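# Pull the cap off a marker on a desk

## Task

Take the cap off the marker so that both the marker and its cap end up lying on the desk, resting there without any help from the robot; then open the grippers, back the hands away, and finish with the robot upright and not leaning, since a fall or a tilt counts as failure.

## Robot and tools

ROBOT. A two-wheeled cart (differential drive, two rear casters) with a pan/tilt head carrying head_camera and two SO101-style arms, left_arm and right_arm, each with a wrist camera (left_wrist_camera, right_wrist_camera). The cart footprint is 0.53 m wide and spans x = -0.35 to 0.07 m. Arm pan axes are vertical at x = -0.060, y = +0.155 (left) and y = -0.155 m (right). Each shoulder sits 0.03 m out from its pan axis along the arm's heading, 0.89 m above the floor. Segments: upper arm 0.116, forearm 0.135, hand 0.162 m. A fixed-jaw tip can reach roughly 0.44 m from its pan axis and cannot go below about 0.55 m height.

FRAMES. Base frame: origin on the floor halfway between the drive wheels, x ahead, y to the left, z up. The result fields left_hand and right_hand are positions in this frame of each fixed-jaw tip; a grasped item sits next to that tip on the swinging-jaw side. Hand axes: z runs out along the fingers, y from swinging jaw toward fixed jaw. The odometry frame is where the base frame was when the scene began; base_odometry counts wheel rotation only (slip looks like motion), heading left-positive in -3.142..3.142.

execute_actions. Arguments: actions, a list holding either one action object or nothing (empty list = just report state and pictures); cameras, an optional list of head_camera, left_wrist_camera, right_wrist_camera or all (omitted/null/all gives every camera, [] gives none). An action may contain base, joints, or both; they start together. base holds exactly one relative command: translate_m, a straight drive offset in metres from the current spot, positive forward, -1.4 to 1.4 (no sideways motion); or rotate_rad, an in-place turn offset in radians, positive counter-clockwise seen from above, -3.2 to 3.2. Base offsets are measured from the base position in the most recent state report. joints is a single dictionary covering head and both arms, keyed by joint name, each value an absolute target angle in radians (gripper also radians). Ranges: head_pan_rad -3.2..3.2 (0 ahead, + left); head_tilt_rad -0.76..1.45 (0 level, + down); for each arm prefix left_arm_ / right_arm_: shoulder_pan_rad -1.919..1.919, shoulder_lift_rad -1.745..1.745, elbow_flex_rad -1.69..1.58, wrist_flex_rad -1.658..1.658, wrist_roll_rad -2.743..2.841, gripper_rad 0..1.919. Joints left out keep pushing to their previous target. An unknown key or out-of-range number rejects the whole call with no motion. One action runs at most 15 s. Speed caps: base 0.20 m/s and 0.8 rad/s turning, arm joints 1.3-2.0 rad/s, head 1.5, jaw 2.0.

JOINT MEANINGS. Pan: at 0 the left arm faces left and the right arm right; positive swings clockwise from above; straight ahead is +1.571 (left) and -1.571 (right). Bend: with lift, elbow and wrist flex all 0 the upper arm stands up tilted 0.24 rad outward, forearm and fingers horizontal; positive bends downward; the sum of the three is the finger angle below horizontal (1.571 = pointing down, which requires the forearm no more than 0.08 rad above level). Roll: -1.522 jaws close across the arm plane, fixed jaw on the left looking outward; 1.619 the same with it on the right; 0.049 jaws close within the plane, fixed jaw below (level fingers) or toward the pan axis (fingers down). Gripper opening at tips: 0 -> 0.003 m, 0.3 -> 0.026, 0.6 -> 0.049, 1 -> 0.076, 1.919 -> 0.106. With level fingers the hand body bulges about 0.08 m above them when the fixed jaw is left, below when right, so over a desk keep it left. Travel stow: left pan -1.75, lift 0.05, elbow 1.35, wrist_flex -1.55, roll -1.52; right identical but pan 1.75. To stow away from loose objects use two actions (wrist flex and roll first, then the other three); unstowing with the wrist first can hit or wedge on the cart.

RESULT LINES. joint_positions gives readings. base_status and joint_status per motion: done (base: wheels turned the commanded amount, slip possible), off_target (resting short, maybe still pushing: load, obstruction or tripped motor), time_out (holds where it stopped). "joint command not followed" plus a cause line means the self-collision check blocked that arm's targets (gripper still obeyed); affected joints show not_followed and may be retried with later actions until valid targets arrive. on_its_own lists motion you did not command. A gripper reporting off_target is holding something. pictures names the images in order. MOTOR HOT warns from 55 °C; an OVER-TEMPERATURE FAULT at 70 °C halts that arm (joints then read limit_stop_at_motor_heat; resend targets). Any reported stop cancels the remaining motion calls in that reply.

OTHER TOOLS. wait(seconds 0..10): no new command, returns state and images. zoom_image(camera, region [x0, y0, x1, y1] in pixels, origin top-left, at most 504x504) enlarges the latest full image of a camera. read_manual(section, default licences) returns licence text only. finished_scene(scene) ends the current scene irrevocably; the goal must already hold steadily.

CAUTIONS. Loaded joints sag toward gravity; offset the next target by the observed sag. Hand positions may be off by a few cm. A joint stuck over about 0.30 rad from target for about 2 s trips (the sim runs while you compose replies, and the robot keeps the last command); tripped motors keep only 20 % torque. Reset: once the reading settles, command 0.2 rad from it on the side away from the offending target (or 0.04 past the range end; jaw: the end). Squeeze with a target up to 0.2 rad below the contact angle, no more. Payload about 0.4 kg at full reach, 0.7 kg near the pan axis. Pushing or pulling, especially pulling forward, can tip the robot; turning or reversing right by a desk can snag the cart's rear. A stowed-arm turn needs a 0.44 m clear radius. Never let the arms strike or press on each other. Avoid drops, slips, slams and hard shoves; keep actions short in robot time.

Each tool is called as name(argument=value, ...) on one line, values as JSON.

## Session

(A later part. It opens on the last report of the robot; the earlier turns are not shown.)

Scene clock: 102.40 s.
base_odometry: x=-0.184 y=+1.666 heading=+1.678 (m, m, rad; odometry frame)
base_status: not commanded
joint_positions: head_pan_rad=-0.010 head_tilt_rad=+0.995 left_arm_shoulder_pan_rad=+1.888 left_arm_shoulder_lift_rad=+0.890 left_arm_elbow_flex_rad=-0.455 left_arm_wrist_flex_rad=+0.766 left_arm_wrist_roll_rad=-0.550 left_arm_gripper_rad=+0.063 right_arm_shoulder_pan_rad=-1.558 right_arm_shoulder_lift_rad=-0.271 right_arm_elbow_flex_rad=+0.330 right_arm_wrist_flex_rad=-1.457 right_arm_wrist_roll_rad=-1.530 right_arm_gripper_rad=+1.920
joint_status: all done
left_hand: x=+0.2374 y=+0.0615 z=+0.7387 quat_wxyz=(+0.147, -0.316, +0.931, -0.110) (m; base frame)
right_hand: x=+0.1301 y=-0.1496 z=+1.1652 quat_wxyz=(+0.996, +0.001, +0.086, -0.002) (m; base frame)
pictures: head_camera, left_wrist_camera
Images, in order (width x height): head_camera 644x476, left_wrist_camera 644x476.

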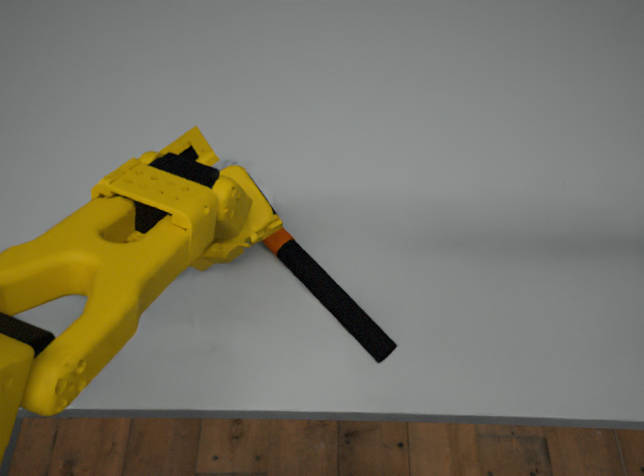

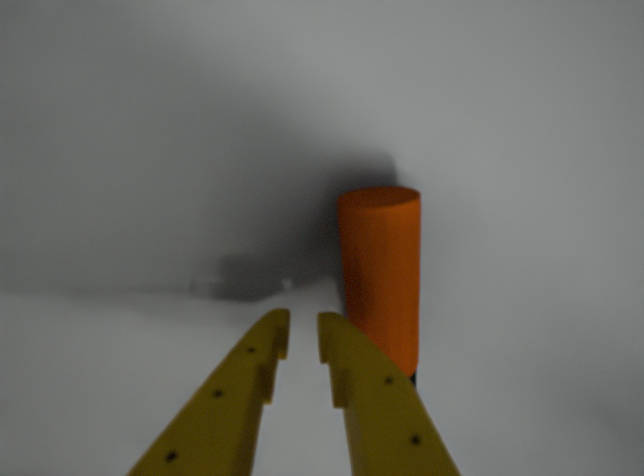

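Slightly high; retry lower and closer.

execute_actions(actions=[{"joints":{"left_arm_gripper_rad":0.6}}], cameras=[])

execute_actions(actions=[{"base":{"translate_m":0.015},"joints":{"left_arm_shoulder_lift_rad":0.91}}], cameras=["left_wrist_camera"])

execute_actions(actions=[{"joints":{"left_arm_gripper_rad":0.05}}], cameras=["head_camera","left_wrist_camera"])

Scene clock: 108.80 s.
base_odometry: x=-0.184 y=+1.666 heading=+1.678 (m, m, rad; odometry frame)
base_status: not commanded
joint_positions: head_pan_rad=-0.010 head_tilt_rad=+0.995 left_arm_shoulder_pan_rad=+1.888 left_arm_shoulder_lift_rad=+0.890 left_arm_elbow_flex_rad=-0.455 left_arm_wrist_flex_rad=+0.766 left_arm_wrist_roll_rad=-0.550 left_arm_gripper_rad=+0.586 right_arm_shoulder_pan_rad=-1.558 right_arm_shoulder_lift_rad=-0.271 right_arm_elbow_flex_rad=+0.330 right_arm_wrist_flex_rad=-1.457 right_arm_wrist_roll_rad=-1.530 right_arm_gripper_rad=+1.920
joint_status: all done
left_hand: x=+0.2374 y=+0.0615 z=+0.7387 quat_wxyz=(+0.147, -0.316, +0.931, -0.110) (m; base frame)
right_hand: x=+0.1301 y=-0.1496 z=+1.1652 quat_wxyz=(+0.996, +0.001, +0.086, -0.002) (m; base frame)
pictures: none
No camera images: the call's "cameras" was empty. Leave "cameras" out to get every camera's image.

Scene clock: 109.60 s.
base_odometry: x=-0.186 y=+1.681 heading=+1.677 (m, m, rad; odometry frame)
base_status: done
joint_positions: head_pan_rad=-0.010 head_tilt_rad=+0.995 left_arm_shoulder_pan_rad=+1.888 left_arm_shoulder_lift_rad=+0.920 left_arm_elbow_flex_rad=-0.455 left_arm_wrist_flex_rad=+0.766 left_arm_wrist_roll_rad=-0.550 left_arm_gripper_rad=+0.588 right_arm_shoulder_pan_rad=-1.558 right_arm_shoulder_lift_rad=-0.271 right_arm_elbow_flex_rad=+0.330 right_arm_wrist_flex_rad=-1.457 right_arm_wrist_roll_rad=-1.530 right_arm_gripper_rad=+1.920
joint_status: all done
left_hand: x=+0.2330 y=+0.0630 z=+0.7306 quat_wxyz=(+0.135, -0.317, +0.933, -0.102) (m; base frame)
right_hand: x=+0.1301 y=-0.1496 z=+1.1652 quat_wxyz=(+0.996, +0.001, +0.086, -0.002) (m; base frame)
pictures: left_wrist_camera
Images, in order (width x height): left_wrist_camera 644x476.

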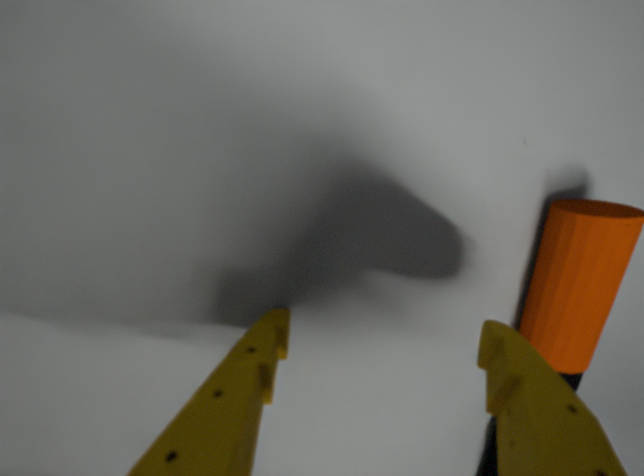

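Scene clock: 110.40 s.
base_odometry: x=-0.186 y=+1.681 heading=+1.677 (m, m, rad; odometry frame)
base_status: not commanded
joint_positions: head_pan_rad=-0.010 head_tilt_rad=+0.995 left_arm_shoulder_pan_rad=+1.888 left_arm_shoulder_lift_rad=+0.920 left_arm_elbow_flex_rad=-0.455 left_arm_wrist_flex_rad=+0.766 left_arm_wrist_roll_rad=-0.550 left_arm_gripper_rad=+0.064 right_arm_shoulder_pan_rad=-1.558 right_arm_shoulder_lift_rad=-0.271 right_arm_elbow_flex_rad=+0.330 right_arm_wrist_flex_rad=-1.457 right_arm_wrist_roll_rad=-1.530 right_arm_gripper_rad=+1.920
joint_status: all done
left_hand: x=+0.2330 y=+0.0630 z=+0.7306 quat_wxyz=(+0.135, -0.317, +0.933, -0.102) (m; base frame)
right_hand: x=+0.1301 y=-0.1496 z=+1.1652 quat_wxyz=(+0.996, +0.001, +0.086, -0.002) (m; base frame)
pictures: head_camera, left_wrist_camera
Images, in order (width x height): head_camera 644x476, left_wrist_camera 644x476.

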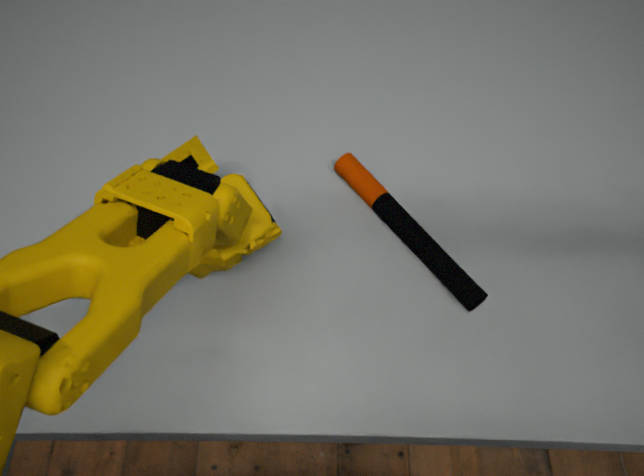

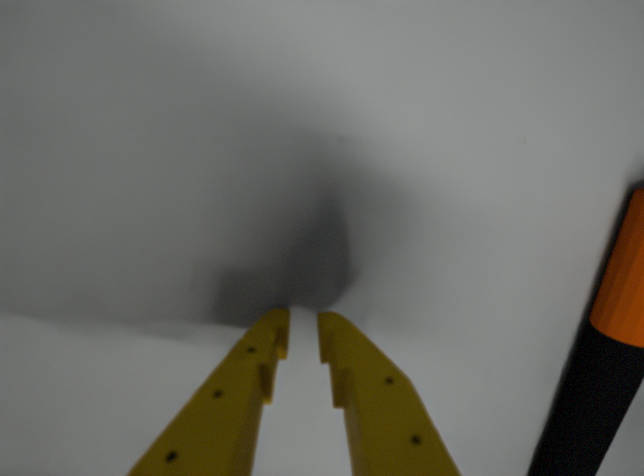

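execute_actions(actions=[{"joints":{"left_arm_shoulder_lift_rad":0.5,"left_arm_shoulder_pan_rad":1.6,"right_arm_shoulder_pan_rad":-1.75,"right_arm_shoulder_lift_rad":0.55,"right_arm_elbow_flex_rad":-0.2,"right_arm_wrist_flex_rad":0.78,"right_arm_wrist_roll_rad":-1.0,"right_arm_gripper_rad":0.7}}], cameras=["head_camera","right_wrist_camera"])

Scene clock: 119.47 s.
base_odometry: x=-0.186 y=+1.681 heading=+1.677 (m, m, rad; odometry frame)
base_status: not commanded
joint_positions: head_pan_rad=-0.010 head_tilt_rad=+0.995 left_arm_shoulder_pan_rad=+1.611 left_arm_shoulder_lift_rad=+0.551 left_arm_elbow_flex_rad=-0.455 left_arm_wrist_flex_rad=+0.768 left_arm_wrist_roll_rad=-0.550 left_arm_gripper_rad=+0.062 right_arm_shoulder_pan_rad=-1.739 right_arm_shoulder_lift_rad=+0.573 right_arm_elbow_flex_rad=-0.164 right_arm_wrist_flex_rad=+0.778 right_arm_wrist_roll_rad=-1.009 right_arm_gripper_rad=+0.711
joint_status: all done
left_hand: x=+0.2871 y=+0.1452 z=+0.8410 quat_wxyz=(+0.303, -0.422, +0.838, -0.168) (m; base frame)
right_hand: x=+0.2318 y=-0.0986 z=+0.7742 quat_wxyz=(+0.188, -0.328, +0.925, -0.033) (m; base frame)
pictures: head_camera, right_wrist_camera
Images, in order (width x height): head_camera 644x476, right_wrist_camera 644x476.

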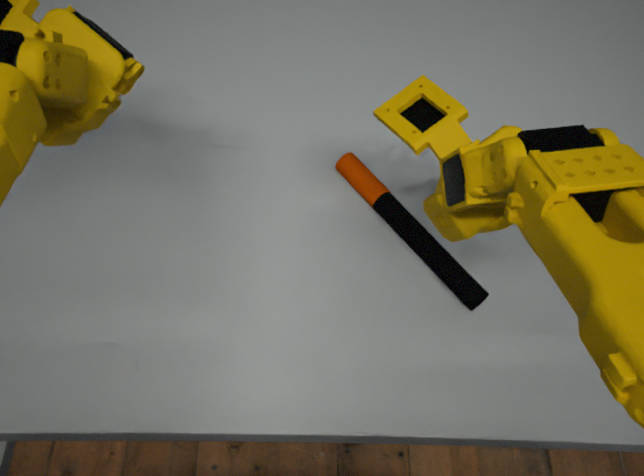

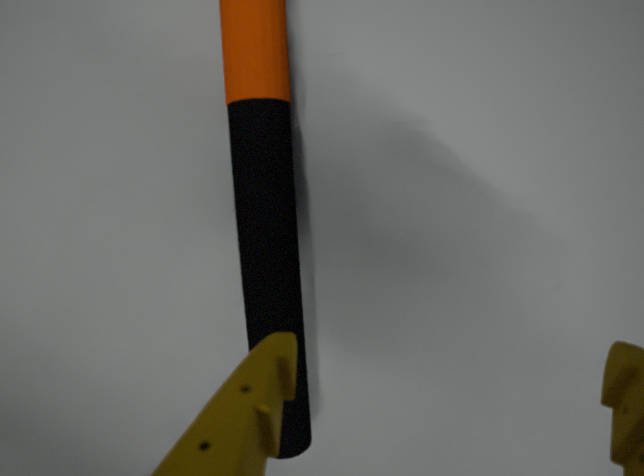

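execute_actions(actions=[{"joints":{"right_arm_shoulder_pan_rad":-1.85}}], cameras=[])

execute_actions(actions=[{"joints":{"right_arm_shoulder_lift_rad":0.71}}], cameras=["right_wrist_camera"])

execute_actions(actions=[{"joints":{"right_arm_gripper_rad":0.05}}], cameras=["head_camera","right_wrist_camera"])

Scene clock: 123.37 s.
base_odometry: x=-0.186 y=+1.681 heading=+1.677 (m, m, rad; odometry frame)
base_status: not commanded
joint_positions: head_pan_rad=-0.010 head_tilt_rad=+0.995 left_arm_shoulder_pan_rad=+1.611 left_arm_shoulder_lift_rad=+0.551 left_arm_elbow_flex_rad=-0.455 left_arm_wrist_flex_rad=+0.768 left_arm_wrist_roll_rad=-0.550 left_arm_gripper_rad=+0.062 right_arm_shoulder_pan_rad=-1.839 right_arm_shoulder_lift_rad=+0.573 right_arm_elbow_flex_rad=-0.164 right_arm_wrist_flex_rad=+0.778 right_arm_wrist_roll_rad=-1.009 right_arm_gripper_rad=+0.711
joint_status: all done
left_hand: x=+0.2871 y=+0.1452 z=+0.8410 quat_wxyz=(+0.303, -0.422, +0.838, -0.168) (m; base frame)
right_hand: x=+0.2248 y=-0.0699 z=+0.7742 quat_wxyz=(+0.189, -0.374, +0.908, -0.023) (m; base frame)
pictures: none
No camera images: the call's "cameras" was empty. Leave "cameras" out to get every camera's image.

Scene clock: 124.13 s.
base_odometry: x=-0.186 y=+1.681 heading=+1.677 (m, m, rad; odometry frame)
base_status: not commanded
joint_positions: head_pan_rad=-0.010 head_tilt_rad=+0.995 left_arm_shoulder_pan_rad=+1.611 left_arm_shoulder_lift_rad=+0.551 left_arm_elbow_flex_rad=-0.455 left_arm_wrist_flex_rad=+0.768 left_arm_wrist_roll_rad=-0.550 left_arm_gripper_rad=+0.062 right_arm_shoulder_pan_rad=-1.839 right_arm_shoulder_lift_rad=+0.729 right_arm_elbow_flex_rad=-0.167 right_arm_wrist_flex_rad=+0.778 right_arm_wrist_roll_rad=-1.009 right_arm_gripper_rad=+0.711
joint_status: all done
left_hand: x=+0.2871 y=+0.1452 z=+0.8410 quat_wxyz=(+0.303, -0.422, +0.838, -0.168) (m; base frame)
right_hand: x=+0.2043 y=-0.0755 z=+0.7345 quat_wxyz=(+0.114, -0.378, +0.918, -0.014) (m; base frame)
pictures: right_wrist_camera
Images, in order (width x height): right_wrist_camera 644x476.

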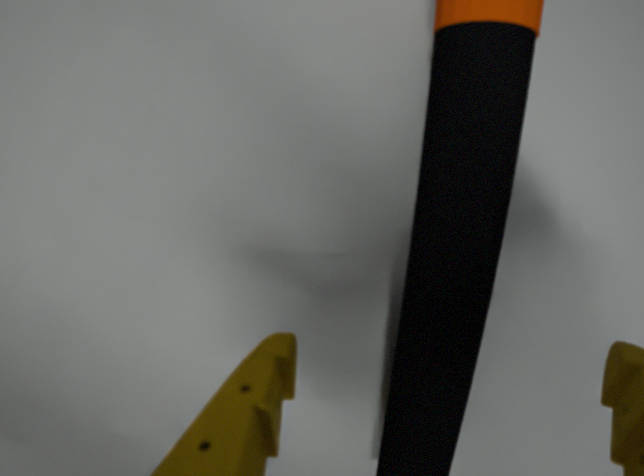

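Scene clock: 125.00 s.
base_odometry: x=-0.186 y=+1.681 heading=+1.677 (m, m, rad; odometry frame)
base_status: not commanded
joint_positions: head_pan_rad=-0.010 head_tilt_rad=+0.995 left_arm_shoulder_pan_rad=+1.611 left_arm_shoulder_lift_rad=+0.551 left_arm_elbow_flex_rad=-0.455 left_arm_wrist_flex_rad=+0.768 left_arm_wrist_roll_rad=-0.550 left_arm_gripper_rad=+0.062 right_arm_shoulder_pan_rad=-1.839 right_arm_shoulder_lift_rad=+0.729 right_arm_elbow_flex_rad=-0.167 right_arm_wrist_flex_rad=+0.778 right_arm_wrist_roll_rad=-1.009 right_arm_gripper_rad=+0.063
joint_status: all done
left_hand: x=+0.2871 y=+0.1452 z=+0.8410 quat_wxyz=(+0.303, -0.422, +0.838, -0.168) (m; base frame)
right_hand: x=+0.2043 y=-0.0755 z=+0.7345 quat_wxyz=(+0.114, -0.378, +0.918, -0.014) (m; base frame)
pictures: head_camera, right_wrist_camera
Images, in order (width x height): head_camera 644x476, right_wrist_camera 644x476.

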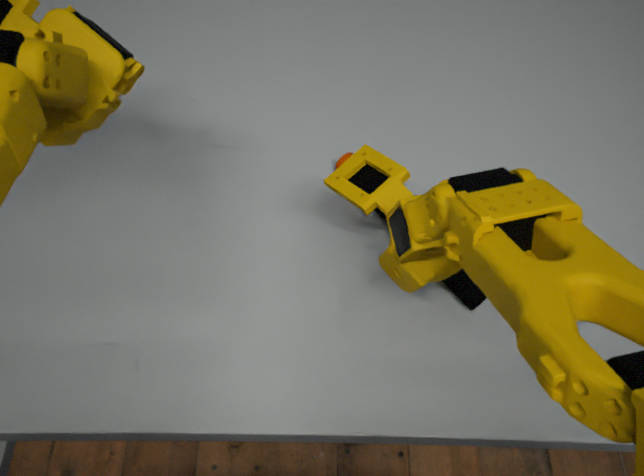

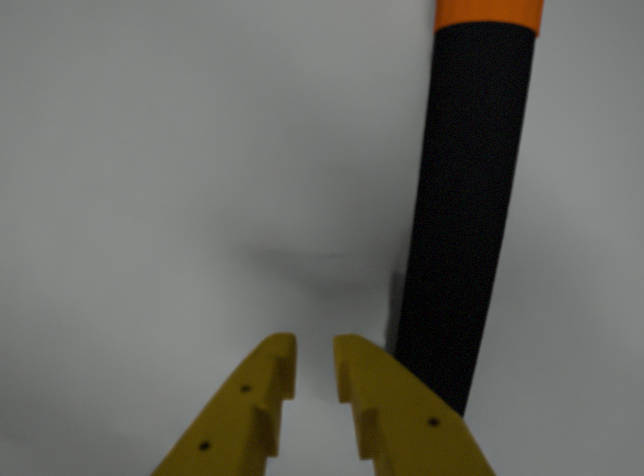

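Too high still.

execute_actions(actions=[{"joints":{"right_arm_gripper_rad":0.7,"right_arm_shoulder_lift_rad":0.65}}], cameras=[])

execute_actions(actions=[{"joints":{"right_arm_shoulder_lift_rad":0.82,"right_arm_shoulder_pan_rad":-1.82,"right_arm_wrist_flex_rad":0.72}}], cameras=["right_wrist_camera"])

execute_actions(actions=[{"joints":{"right_arm_gripper_rad":0.05}}], cameras=["right_wrist_camera"])

Scene clock: 129.53 s.
base_odometry: x=-0.186 y=+1.681 heading=+1.677 (m, m, rad; odometry frame)
base_status: not commanded
joint_positions: head_pan_rad=-0.010 head_tilt_rad=+0.995 left_arm_shoulder_pan_rad=+1.611 left_arm_shoulder_lift_rad=+0.551 left_arm_elbow_flex_rad=-0.455 left_arm_wrist_flex_rad=+0.768 left_arm_wrist_roll_rad=-0.550 left_arm_gripper_rad=+0.062 right_arm_shoulder_pan_rad=-1.839 right_arm_shoulder_lift_rad=+0.712 right_arm_elbow_flex_rad=-0.167 right_arm_wrist_flex_rad=+0.778 right_arm_wrist_roll_rad=-1.009 right_arm_gripper_rad=+0.687
joint_status: all done
left_hand: x=+0.2871 y=+0.1452 z=+0.8410 quat_wxyz=(+0.303, -0.422, +0.838, -0.168) (m; base frame)
right_hand: x=+0.2068 y=-0.0748 z=+0.7387 quat_wxyz=(+0.123, -0.378, +0.918, -0.015) (m; base frame)
pictures: none
No camera images: the call's "cameras" was empty. Leave "cameras" out to get every camera's image.

Scene clock: 130.30 s.
base_odometry: x=-0.186 y=+1.681 heading=+1.677 (m, m, rad; odometry frame)
base_status: not commanded
joint_positions: head_pan_rad=-0.010 head_tilt_rad=+0.995 left_arm_shoulder_pan_rad=+1.611 left_arm_shoulder_lift_rad=+0.551 left_arm_elbow_flex_rad=-0.455 left_arm_wrist_flex_rad=+0.768 left_arm_wrist_roll_rad=-0.550 left_arm_gripper_rad=+0.062 right_arm_shoulder_pan_rad=-1.830 right_arm_shoulder_lift_rad=+0.821 right_arm_elbow_flex_rad=-0.182 right_arm_wrist_flex_rad=+0.727 right_arm_wrist_roll_rad=-1.009 right_arm_gripper_rad=+0.689
joint_status: all done
left_hand: x=+0.2871 y=+0.1452 z=+0.8410 quat_wxyz=(+0.303, -0.422, +0.838, -0.168) (m; base frame)
right_hand: x=+0.2011 y=-0.0790 z=+0.7159 quat_wxyz=(+0.101, -0.375, +0.922, -0.013) (m; base frame)
pictures: right_wrist_camera
Images, in order (width x height): right_wrist_camera 644x476.

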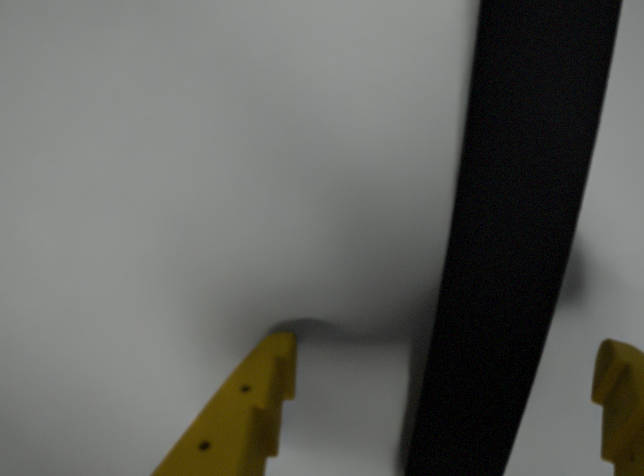

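Scene clock: 131.17 s.
base_odometry: x=-0.186 y=+1.681 heading=+1.677 (m, m, rad; odometry frame)
base_status: not commanded
joint_positions: head_pan_rad=-0.010 head_tilt_rad=+0.995 left_arm_shoulder_pan_rad=+1.611 left_arm_shoulder_lift_rad=+0.551 left_arm_elbow_flex_rad=-0.455 left_arm_wrist_flex_rad=+0.768 left_arm_wrist_roll_rad=-0.550 left_arm_gripper_rad=+0.062 right_arm_shoulder_pan_rad=-1.830 right_arm_shoulder_lift_rad=+0.821 right_arm_elbow_flex_rad=-0.184 right_arm_wrist_flex_rad=+0.727 right_arm_wrist_roll_rad=-1.007 right_arm_gripper_rad=+0.206
joint_status: right_arm_gripper_rad off_target (ended at +0.206, target +0.050)
left_hand: x=+0.2871 y=+0.1452 z=+0.8410 quat_wxyz=(+0.303, -0.422, +0.838, -0.168) (m; base frame)
right_hand: x=+0.2014 y=-0.0789 z=+0.7161 quat_wxyz=(+0.102, -0.375, +0.921, -0.013) (m; base frame)
pictures: right_wrist_camera
Images, in order (width x height): right_wrist_camera 644x476.

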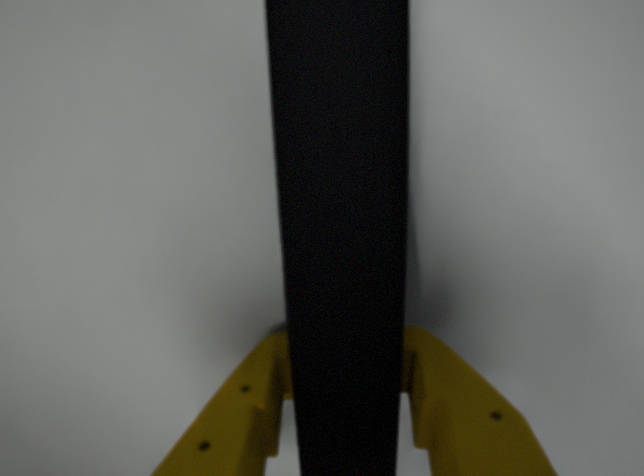

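execute_actions(actions=[{"joints":{"right_arm_shoulder_lift_rad":0.6}}], cameras=[])

execute_actions(actions=[{"joints":{"right_arm_shoulder_lift_rad":0.75,"right_arm_elbow_flex_rad":-0.6,"right_arm_wrist_flex_rad":0.85,"right_arm_wrist_roll_rad":-0.2,"right_arm_shoulder_pan_rad":-1.88}}], cameras=["head_camera"])

Scene clock: 137.07 s.
base_odometry: x=-0.186 y=+1.681 heading=+1.677 (m, m, rad; odometry frame)
base_status: not commanded
joint_positions: head_pan_rad=-0.010 head_tilt_rad=+0.995 left_arm_shoulder_pan_rad=+1.611 left_arm_shoulder_lift_rad=+0.551 left_arm_elbow_flex_rad=-0.455 left_arm_wrist_flex_rad=+0.768 left_arm_wrist_roll_rad=-0.550 left_arm_gripper_rad=+0.062 right_arm_shoulder_pan_rad=-1.830 right_arm_shoulder_lift_rad=+0.668 right_arm_elbow_flex_rad=-0.184 right_arm_wrist_flex_rad=+0.727 right_arm_wrist_roll_rad=-1.007 right_arm_gripper_rad=+0.206
joint_status: all done
left_hand: x=+0.2871 y=+0.1452 z=+0.8410 quat_wxyz=(+0.303, -0.422, +0.838, -0.168) (m; base frame)
right_hand: x=+0.2250 y=-0.0726 z=+0.7551 quat_wxyz=(+0.177, -0.371, +0.911, -0.023) (m; base frame)
pictures: none
No camera images: the call's "cameras" was empty. Leave "cameras" out to get every camera's image.

Scene clock: 138.43 s.
base_odometry: x=-0.186 y=+1.681 heading=+1.677 (m, m, rad; odometry frame)
base_status: not commanded
joint_positions: head_pan_rad=-0.010 head_tilt_rad=+0.995 left_arm_shoulder_pan_rad=+1.611 left_arm_shoulder_lift_rad=+0.551 left_arm_elbow_flex_rad=-0.455 left_arm_wrist_flex_rad=+0.768 left_arm_wrist_roll_rad=-0.550 left_arm_gripper_rad=+0.062 right_arm_shoulder_pan_rad=-1.868 right_arm_shoulder_lift_rad=+0.775 right_arm_elbow_flex_rad=-0.558 right_arm_wrist_flex_rad=+0.848 right_arm_wrist_roll_rad=-0.208 right_arm_gripper_rad=+0.206
joint_status: all done
left_hand: x=+0.2871 y=+0.1452 z=+0.8410 quat_wxyz=(+0.303, -0.422, +0.838, -0.168) (m; base frame)
right_hand: x=+0.2579 y=-0.0559 z=+0.7866 quat_wxyz=(+0.218, -0.698, +0.671, -0.122) (m; base frame)
pictures: head_camera
Images, in order (width x height): head_camera 644x476.

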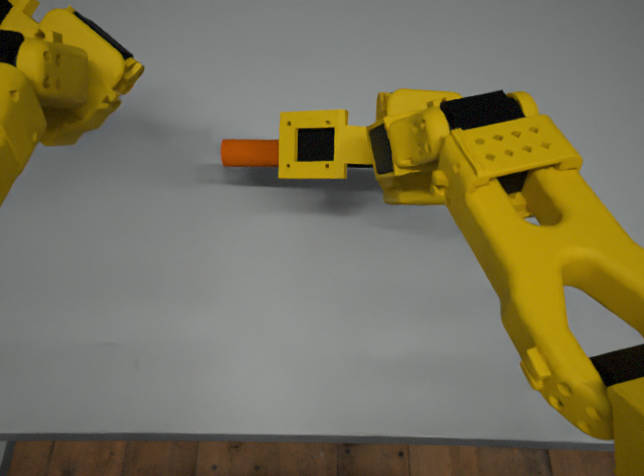

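execute_actions(actions=[{"joints":{"left_arm_shoulder_pan_rad":1.87,"left_arm_shoulder_lift_rad":0.5,"left_arm_wrist_roll_rad":0.36,"left_arm_gripper_rad":0.7,"left_arm_wrist_flex_rad":0.95}}], cameras=["head_camera","left_wrist_camera"])

Scene clock: 145.77 s.
base_odometry: x=-0.186 y=+1.681 heading=+1.677 (m, m, rad; odometry frame)
base_status: not commanded
joint_positions: head_pan_rad=-0.010 head_tilt_rad=+0.995 left_arm_shoulder_pan_rad=+1.859 left_arm_shoulder_lift_rad=+0.550 left_arm_elbow_flex_rad=-0.455 left_arm_wrist_flex_rad=+0.945 left_arm_wrist_roll_rad=+0.351 left_arm_gripper_rad=+0.688 right_arm_shoulder_pan_rad=-1.868 right_arm_shoulder_lift_rad=+0.775 right_arm_elbow_flex_rad=-0.558 right_arm_wrist_flex_rad=+0.848 right_arm_wrist_roll_rad=-0.208 right_arm_gripper_rad=+0.206
joint_status: all done
left_hand: x=+0.2485 y=+0.0606 z=+0.8255 quat_wxyz=(+0.123, -0.687, +0.678, -0.231) (m; base frame)
right_hand: x=+0.2579 y=-0.0559 z=+0.7866 quat_wxyz=(+0.218, -0.698, +0.671, -0.122) (m; base frame)
pictures: head_camera, left_wrist_camera
Images, in order (width x height): head_camera 644x476, left_wrist_camera 644x476.

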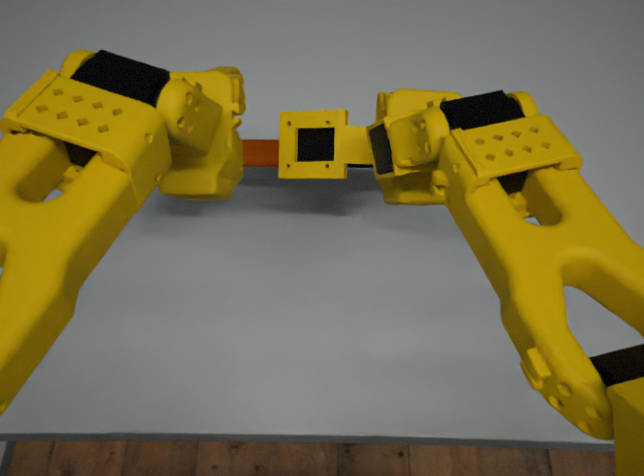

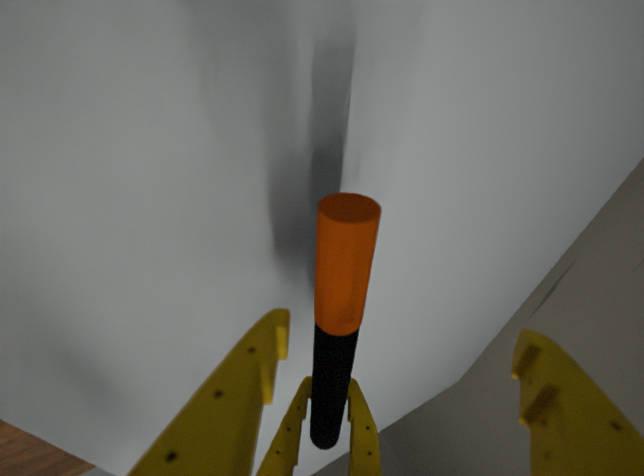

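execute_actions(actions=[{"joints":{"left_arm_shoulder_lift_rad":0.68,"left_arm_wrist_flex_rad":0.85}}], cameras=["left_wrist_camera"])

execute_actions(actions=[{"joints":{"left_arm_gripper_rad":0.05}}], cameras=["left_wrist_camera"])

Scene clock: 150.47 s.
base_odometry: x=-0.186 y=+1.681 heading=+1.677 (m, m, rad; odometry frame)
base_status: not commanded
joint_positions: head_pan_rad=-0.010 head_tilt_rad=+0.995 left_arm_shoulder_pan_rad=+1.859 left_arm_shoulder_lift_rad=+0.702 left_arm_elbow_flex_rad=-0.455 left_arm_wrist_flex_rad=+0.861 left_arm_wrist_roll_rad=+0.351 left_arm_gripper_rad=+0.688 right_arm_shoulder_pan_rad=-1.868 right_arm_shoulder_lift_rad=+0.775 right_arm_elbow_flex_rad=-0.558 right_arm_wrist_flex_rad=+0.848 right_arm_wrist_roll_rad=-0.208 right_arm_gripper_rad=+0.206
joint_status: all done
left_hand: x=+0.2475 y=+0.0609 z=+0.7870 quat_wxyz=(+0.108, -0.693, +0.684, -0.202) (m; base frame)
right_hand: x=+0.2579 y=-0.0559 z=+0.7866 quat_wxyz=(+0.218, -0.698, +0.671, -0.122) (m; base frame)
pictures: left_wrist_camera
Images, in order (width x height): left_wrist_camera 644x476.

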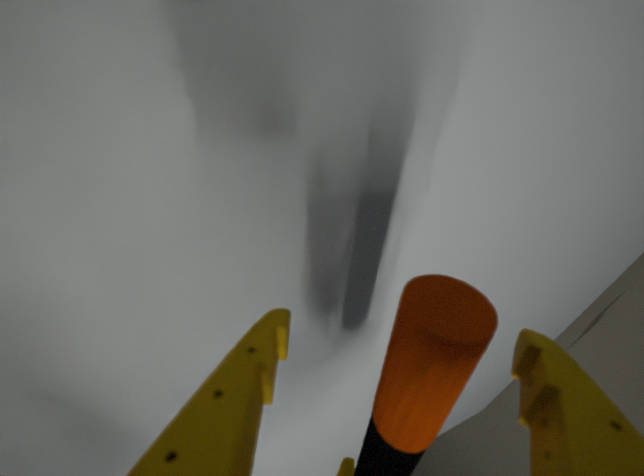

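Scene clock: 151.33 s.
base_odometry: x=-0.186 y=+1.681 heading=+1.677 (m, m, rad; odometry frame)
base_status: not commanded
joint_positions: head_pan_rad=-0.010 head_tilt_rad=+0.995 left_arm_shoulder_pan_rad=+1.861 left_arm_shoulder_lift_rad=+0.702 left_arm_elbow_flex_rad=-0.456 left_arm_wrist_flex_rad=+0.849 left_arm_wrist_roll_rad=+0.351 left_arm_gripper_rad=+0.063 right_arm_shoulder_pan_rad=-1.877 right_arm_shoulder_lift_rad=+0.804 right_arm_elbow_flex_rad=-0.559 right_arm_wrist_flex_rad=+0.859 right_arm_wrist_roll_rad=-0.201 right_arm_gripper_rad=+0.206
joint_status: all done
left_hand: x=+0.2493 y=+0.0598 z=+0.7881 quat_wxyz=(+0.111, -0.691, +0.683, -0.208) (m; base frame)
right_hand: x=+0.2526 y=-0.0544 z=+0.7774 quat_wxyz=(+0.202, -0.707, +0.668, -0.112) (m; base frame)
pictures: left_wrist_camera
Images, in order (width x height): left_wrist_camera 644x476.

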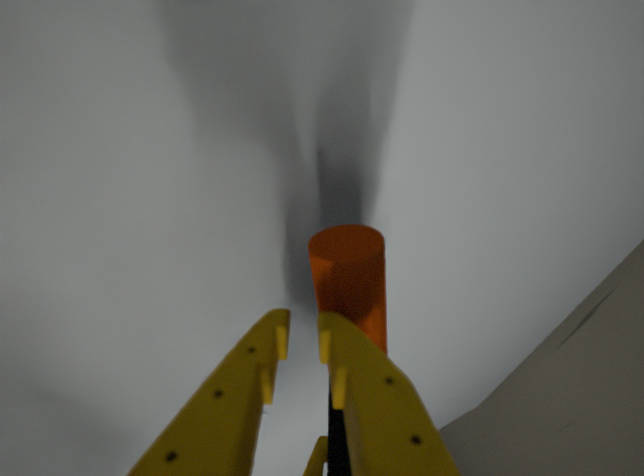

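Pushed it down; go deeper.

execute_actions(actions=[{"joints":{"left_arm_gripper_rad":0.6}}], cameras=[])

execute_actions(actions=[{"joints":{"left_arm_shoulder_lift_rad":0.8,"left_arm_wrist_flex_rad":0.74}}], cameras=["left_wrist_camera","head_camera"])

execute_actions(actions=[{"joints":{"left_arm_gripper_rad":0.05}}], cameras=["left_wrist_camera"])

Scene clock: 156.27 s.
base_odometry: x=-0.186 y=+1.681 heading=+1.677 (m, m, rad; odometry frame)
base_status: not commanded
joint_positions: head_pan_rad=-0.010 head_tilt_rad=+0.995 left_arm_shoulder_pan_rad=+1.861 left_arm_shoulder_lift_rad=+0.702 left_arm_elbow_flex_rad=-0.456 left_arm_wrist_flex_rad=+0.849 left_arm_wrist_roll_rad=+0.351 left_arm_gripper_rad=+0.586 right_arm_shoulder_pan_rad=-1.877 right_arm_shoulder_lift_rad=+0.804 right_arm_elbow_flex_rad=-0.559 right_arm_wrist_flex_rad=+0.859 right_arm_wrist_roll_rad=-0.201 right_arm_gripper_rad=+0.206
joint_status: all done
left_hand: x=+0.2493 y=+0.0598 z=+0.7881 quat_wxyz=(+0.111, -0.691, +0.683, -0.208) (m; base frame)
right_hand: x=+0.2526 y=-0.0544 z=+0.7774 quat_wxyz=(+0.202, -0.707, +0.668, -0.112) (m; base frame)
pictures: none
No camera images: the call's "cameras" was empty. Leave "cameras" out to get every camera's image.

Scene clock: 157.03 s.
base_odometry: x=-0.186 y=+1.681 heading=+1.677 (m, m, rad; odometry frame)
base_status: not commanded
joint_positions: head_pan_rad=-0.010 head_tilt_rad=+0.995 left_arm_shoulder_pan_rad=+1.861 left_arm_shoulder_lift_rad=+0.821 left_arm_elbow_flex_rad=-0.455 left_arm_wrist_flex_rad=+0.751 left_arm_wrist_roll_rad=+0.351 left_arm_gripper_rad=+0.588 right_arm_shoulder_pan_rad=-1.877 right_arm_shoulder_lift_rad=+0.804 right_arm_elbow_flex_rad=-0.559 right_arm_wrist_flex_rad=+0.859 right_arm_wrist_roll_rad=-0.201 right_arm_gripper_rad=+0.206
joint_status: all done
left_hand: x=+0.2490 y=+0.0599 z=+0.7591 quat_wxyz=(+0.106, -0.693, +0.685, -0.199) (m; base frame)
right_hand: x=+0.2526 y=-0.0544 z=+0.7774 quat_wxyz=(+0.202, -0.707, +0.668, -0.112) (m; base frame)
pictures: head_camera, left_wrist_camera
Images, in order (width x height): head_camera 644x476, left_wrist_camera 644x476.

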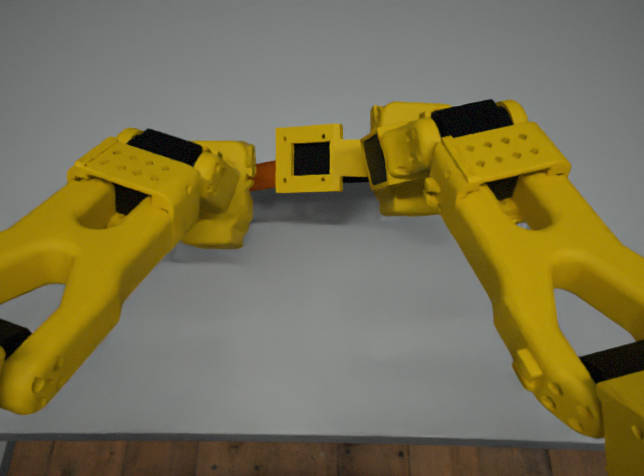

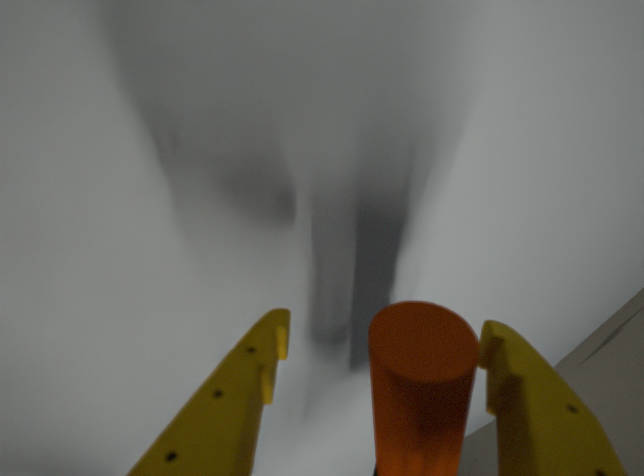

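Scene clock: 157.83 s.
base_odometry: x=-0.186 y=+1.681 heading=+1.677 (m, m, rad; odometry frame)
base_status: not commanded
joint_positions: head_pan_rad=-0.010 head_tilt_rad=+0.995 left_arm_shoulder_pan_rad=+1.855 left_arm_shoulder_lift_rad=+0.811 left_arm_elbow_flex_rad=-0.463 left_arm_wrist_flex_rad=+0.735 left_arm_wrist_roll_rad=+0.357 left_arm_gripper_rad=+0.167 right_arm_shoulder_pan_rad=-1.881 right_arm_shoulder_lift_rad=+0.815 right_arm_elbow_flex_rad=-0.544 right_arm_wrist_flex_rad=+0.870 right_arm_wrist_roll_rad=-0.199 right_arm_gripper_rad=+0.206
joint_status: left_arm_gripper_rad off_target (ended at +0.167, target +0.050)
left_hand: x=+0.2545 y=+0.0603 z=+0.7648 quat_wxyz=(+0.113, -0.695, +0.678, -0.213) (m; base frame)
right_hand: x=+0.2470 y=-0.0551 z=+0.7706 quat_wxyz=(+0.187, -0.712, +0.669, -0.104) (m; base frame)
pictures: left_wrist_camera
Images, in order (width x height): left_wrist_camera 644x476.

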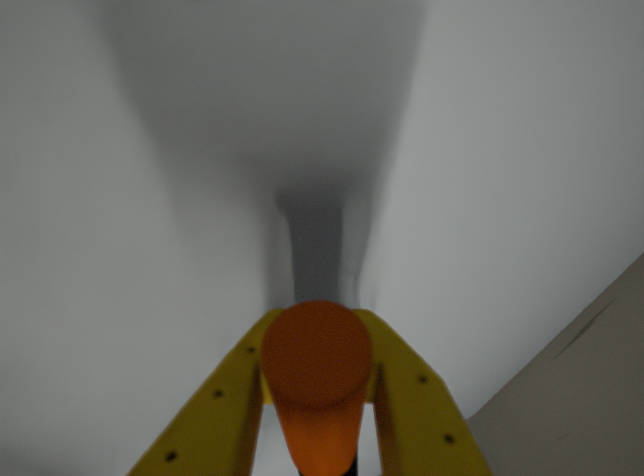

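execute_actions(actions=[{"joints":{"left_arm_gripper_rad":0,"right_arm_gripper_rad":0.01,"left_arm_shoulder_pan_rad":1.72,"right_arm_shoulder_pan_rad":-1.74}}], cameras=["head_camera","left_wrist_camera"])

Scene clock: 163.73 s.
base_odometry: x=-0.186 y=+1.681 heading=+1.677 (m, m, rad; odometry frame)
base_status: not commanded
joint_positions: head_pan_rad=-0.010 head_tilt_rad=+0.995 left_arm_shoulder_pan_rad=+1.730 left_arm_shoulder_lift_rad=+0.821 left_arm_elbow_flex_rad=-0.456 left_arm_wrist_flex_rad=+0.737 left_arm_wrist_roll_rad=+0.357 left_arm_gripper_rad=+0.161 right_arm_shoulder_pan_rad=-1.750 right_arm_shoulder_lift_rad=+0.815 right_arm_elbow_flex_rad=-0.559 right_arm_wrist_flex_rad=+0.862 right_arm_wrist_roll_rad=-0.199 right_arm_gripper_rad=+0.204
joint_status: left_arm_gripper_rad off_target (ended at +0.161, target +0.000); right_arm_gripper_rad off_target (ended at +0.204, target +0.010); the others done
left_hand: x=+0.2611 y=+0.1005 z=+0.7603 quat_wxyz=(+0.122, -0.737, +0.635, -0.198) (m; base frame)
right_hand: x=+0.2612 y=-0.0952 z=+0.7740 quat_wxyz=(+0.189, -0.665, +0.712, -0.122) (m; base frame)
pictures: head_camera, left_wrist_camera
Images, in order (width x height): head_camera 644x476, left_wrist_camera 644x476.

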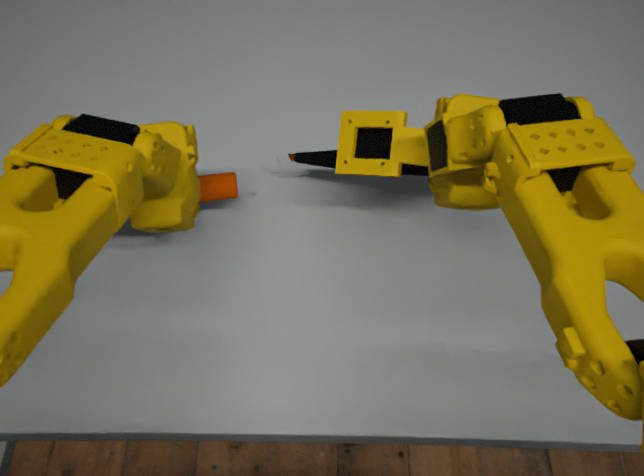

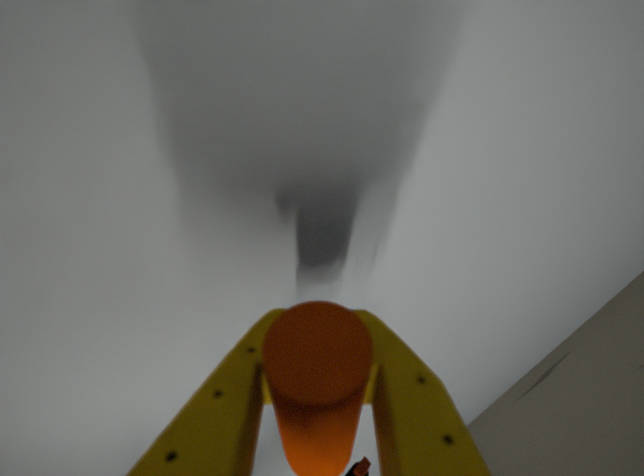

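Off. Lower and release.

execute_actions(actions=[{"joints":{"left_arm_shoulder_lift_rad":0.88,"right_arm_shoulder_lift_rad":0.94,"left_arm_shoulder_pan_rad":1.65,"right_arm_shoulder_pan_rad":-1.68}}], cameras=[])

execute_actions(actions=[{"joints":{"left_arm_gripper_rad":0.45,"right_arm_gripper_rad":0.45}}], cameras=[])

execute_actions(actions=[{"joints":{"left_arm_shoulder_lift_rad":0.3,"right_arm_shoulder_lift_rad":0.3}}], cameras=["head_camera"])

Scene clock: 169.43 s.
base_odometry: x=-0.186 y=+1.681 heading=+1.677 (m, m, rad; odometry frame)
base_status: not commanded
joint_positions: head_pan_rad=-0.010 head_tilt_rad=+0.995 left_arm_shoulder_pan_rad=+1.661 left_arm_shoulder_lift_rad=+0.901 left_arm_elbow_flex_rad=-0.456 left_arm_wrist_flex_rad=+0.737 left_arm_wrist_roll_rad=+0.357 left_arm_gripper_rad=+0.161 right_arm_shoulder_pan_rad=-1.690 right_arm_shoulder_lift_rad=+0.967 right_arm_elbow_flex_rad=-0.564 right_arm_wrist_flex_rad=+0.860 right_arm_wrist_roll_rad=-0.199 right_arm_gripper_rad=+0.204
joint_status: all done
left_hand: x=+0.2525 y=+0.1238 z=+0.7372 quat_wxyz=(+0.107, -0.765, +0.614, -0.161) (m; base frame)
right_hand: x=+0.2439 y=-0.1169 z=+0.7314 quat_wxyz=(+0.126, -0.653, +0.742, -0.087) (m; base frame)
pictures: none
No camera images: the call's "cameras" was empty. Leave "cameras" out to get every camera's image.

Scene clock: 170.20 s.
base_odometry: x=-0.186 y=+1.681 heading=+1.677 (m, m, rad; odometry frame)
base_status: not commanded
joint_positions: head_pan_rad=-0.010 head_tilt_rad=+0.995 left_arm_shoulder_pan_rad=+1.661 left_arm_shoulder_lift_rad=+0.901 left_arm_elbow_flex_rad=-0.456 left_arm_wrist_flex_rad=+0.737 left_arm_wrist_roll_rad=+0.357 left_arm_gripper_rad=+0.437 right_arm_shoulder_pan_rad=-1.690 right_arm_shoulder_lift_rad=+0.967 right_arm_elbow_flex_rad=-0.565 right_arm_wrist_flex_rad=+0.859 right_arm_wrist_roll_rad=-0.199 right_arm_gripper_rad=+0.438
joint_status: all done
left_hand: x=+0.2525 y=+0.1238 z=+0.7372 quat_wxyz=(+0.107, -0.765, +0.614, -0.161) (m; base frame)
right_hand: x=+0.2445 y=-0.1169 z=+0.7317 quat_wxyz=(+0.127, -0.652, +0.742, -0.088) (m; base frame)
pictures: none
No camera images: the call's "cameras" was empty. Leave "cameras" out to get every camera's image.

Scene clock: 171.37 s.
base_odometry: x=-0.186 y=+1.681 heading=+1.677 (m, m, rad; odometry frame)
base_status: not commanded
joint_positions: head_pan_rad=-0.010 head_tilt_rad=+0.995 left_arm_shoulder_pan_rad=+1.661 left_arm_shoulder_lift_rad=+0.349 left_arm_elbow_flex_rad=-0.453 left_arm_wrist_flex_rad=+0.738 left_arm_wrist_roll_rad=+0.357 left_arm_gripper_rad=+0.438 right_arm_shoulder_pan_rad=-1.690 right_arm_shoulder_lift_rad=+0.360 right_arm_elbow_flex_rad=-0.565 right_arm_wrist_flex_rad=+0.859 right_arm_wrist_roll_rad=-0.199 right_arm_gripper_rad=+0.439
joint_status: all done
left_hand: x=+0.2920 y=+0.1202 z=+0.9084 quat_wxyz=(+0.250, -0.696, +0.559, -0.376) (m; base frame)
right_hand: x=+0.2873 y=-0.1117 z=+0.9185 quat_wxyz=(+0.365, -0.592, +0.673, -0.251) (m; base frame)
pictures: head_camera
Images, in order (width x height): head_camera 644x476.

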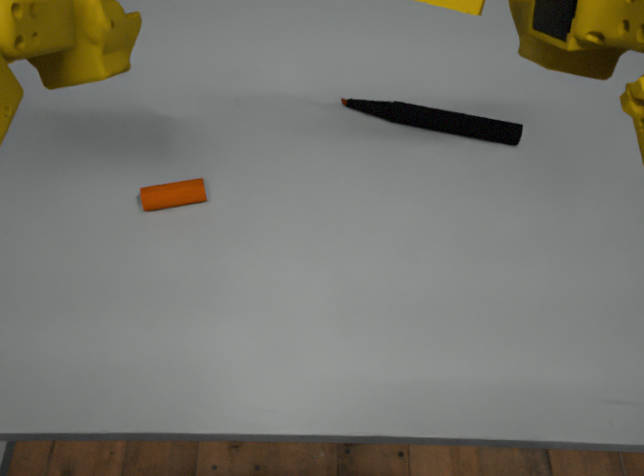

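wait(seconds=1)

finished_scene(scene=1)

Scene clock: 175.87 s.
base_odometry: x=-0.186 y=+1.681 heading=+1.677 (m, m, rad; odometry frame)
base_status: not commanded
joint_positions: head_pan_rad=-0.010 head_tilt_rad=+0.995 left_arm_shoulder_pan_rad=+1.661 left_arm_shoulder_lift_rad=+0.349 left_arm_elbow_flex_rad=-0.453 left_arm_wrist_flex_rad=+0.738 left_arm_wrist_roll_rad=+0.357 left_arm_gripper_rad=+0.438 right_arm_shoulder_pan_rad=-1.690 right_arm_shoulder_lift_rad=+0.360 right_arm_elbow_flex_rad=-0.565 right_arm_wrist_flex_rad=+0.859 right_arm_wrist_roll_rad=-0.199 right_arm_gripper_rad=+0.439
joint_status: all done
left_hand: x=+0.2920 y=+0.1202 z=+0.9084 quat_wxyz=(+0.250, -0.696, +0.559, -0.376) (m; base frame)
right_hand: x=+0.2873 y=-0.1117 z=+0.9185 quat_wxyz=(+0.365, -0.592, +0.673, -0.251) (m; base frame)
wait: 1.00 s; at rest from the start
pictures: head_camera, left_wrist_camera, right_wrist_camera
Images, in order (width x height): head_camera 644x476, left_wrist_camera 644x476, right_wrist_camera 644x476.

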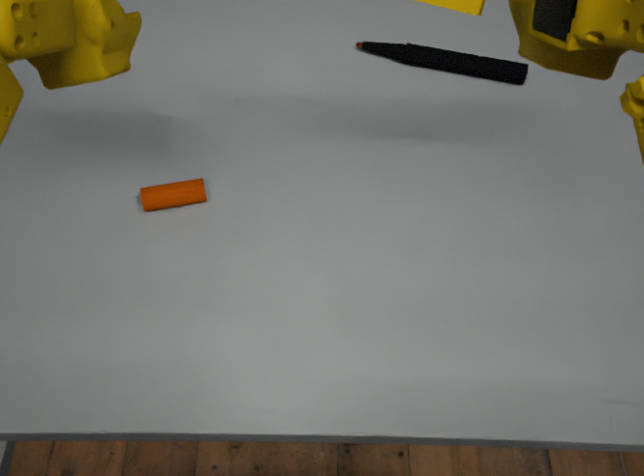

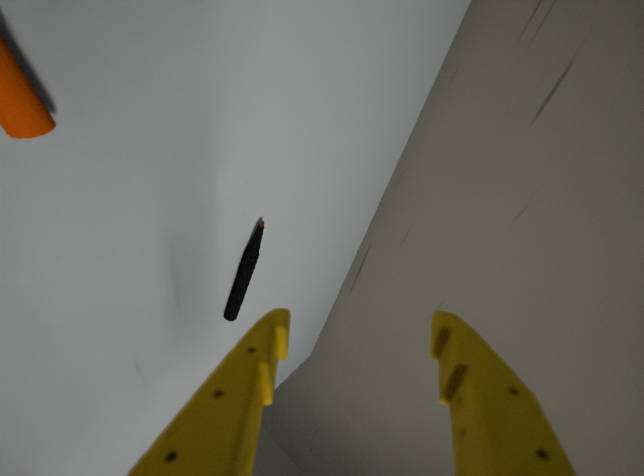

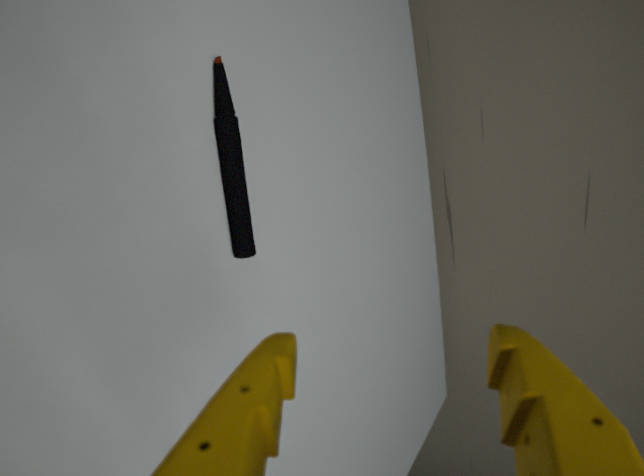

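The scene is finished: the task was done.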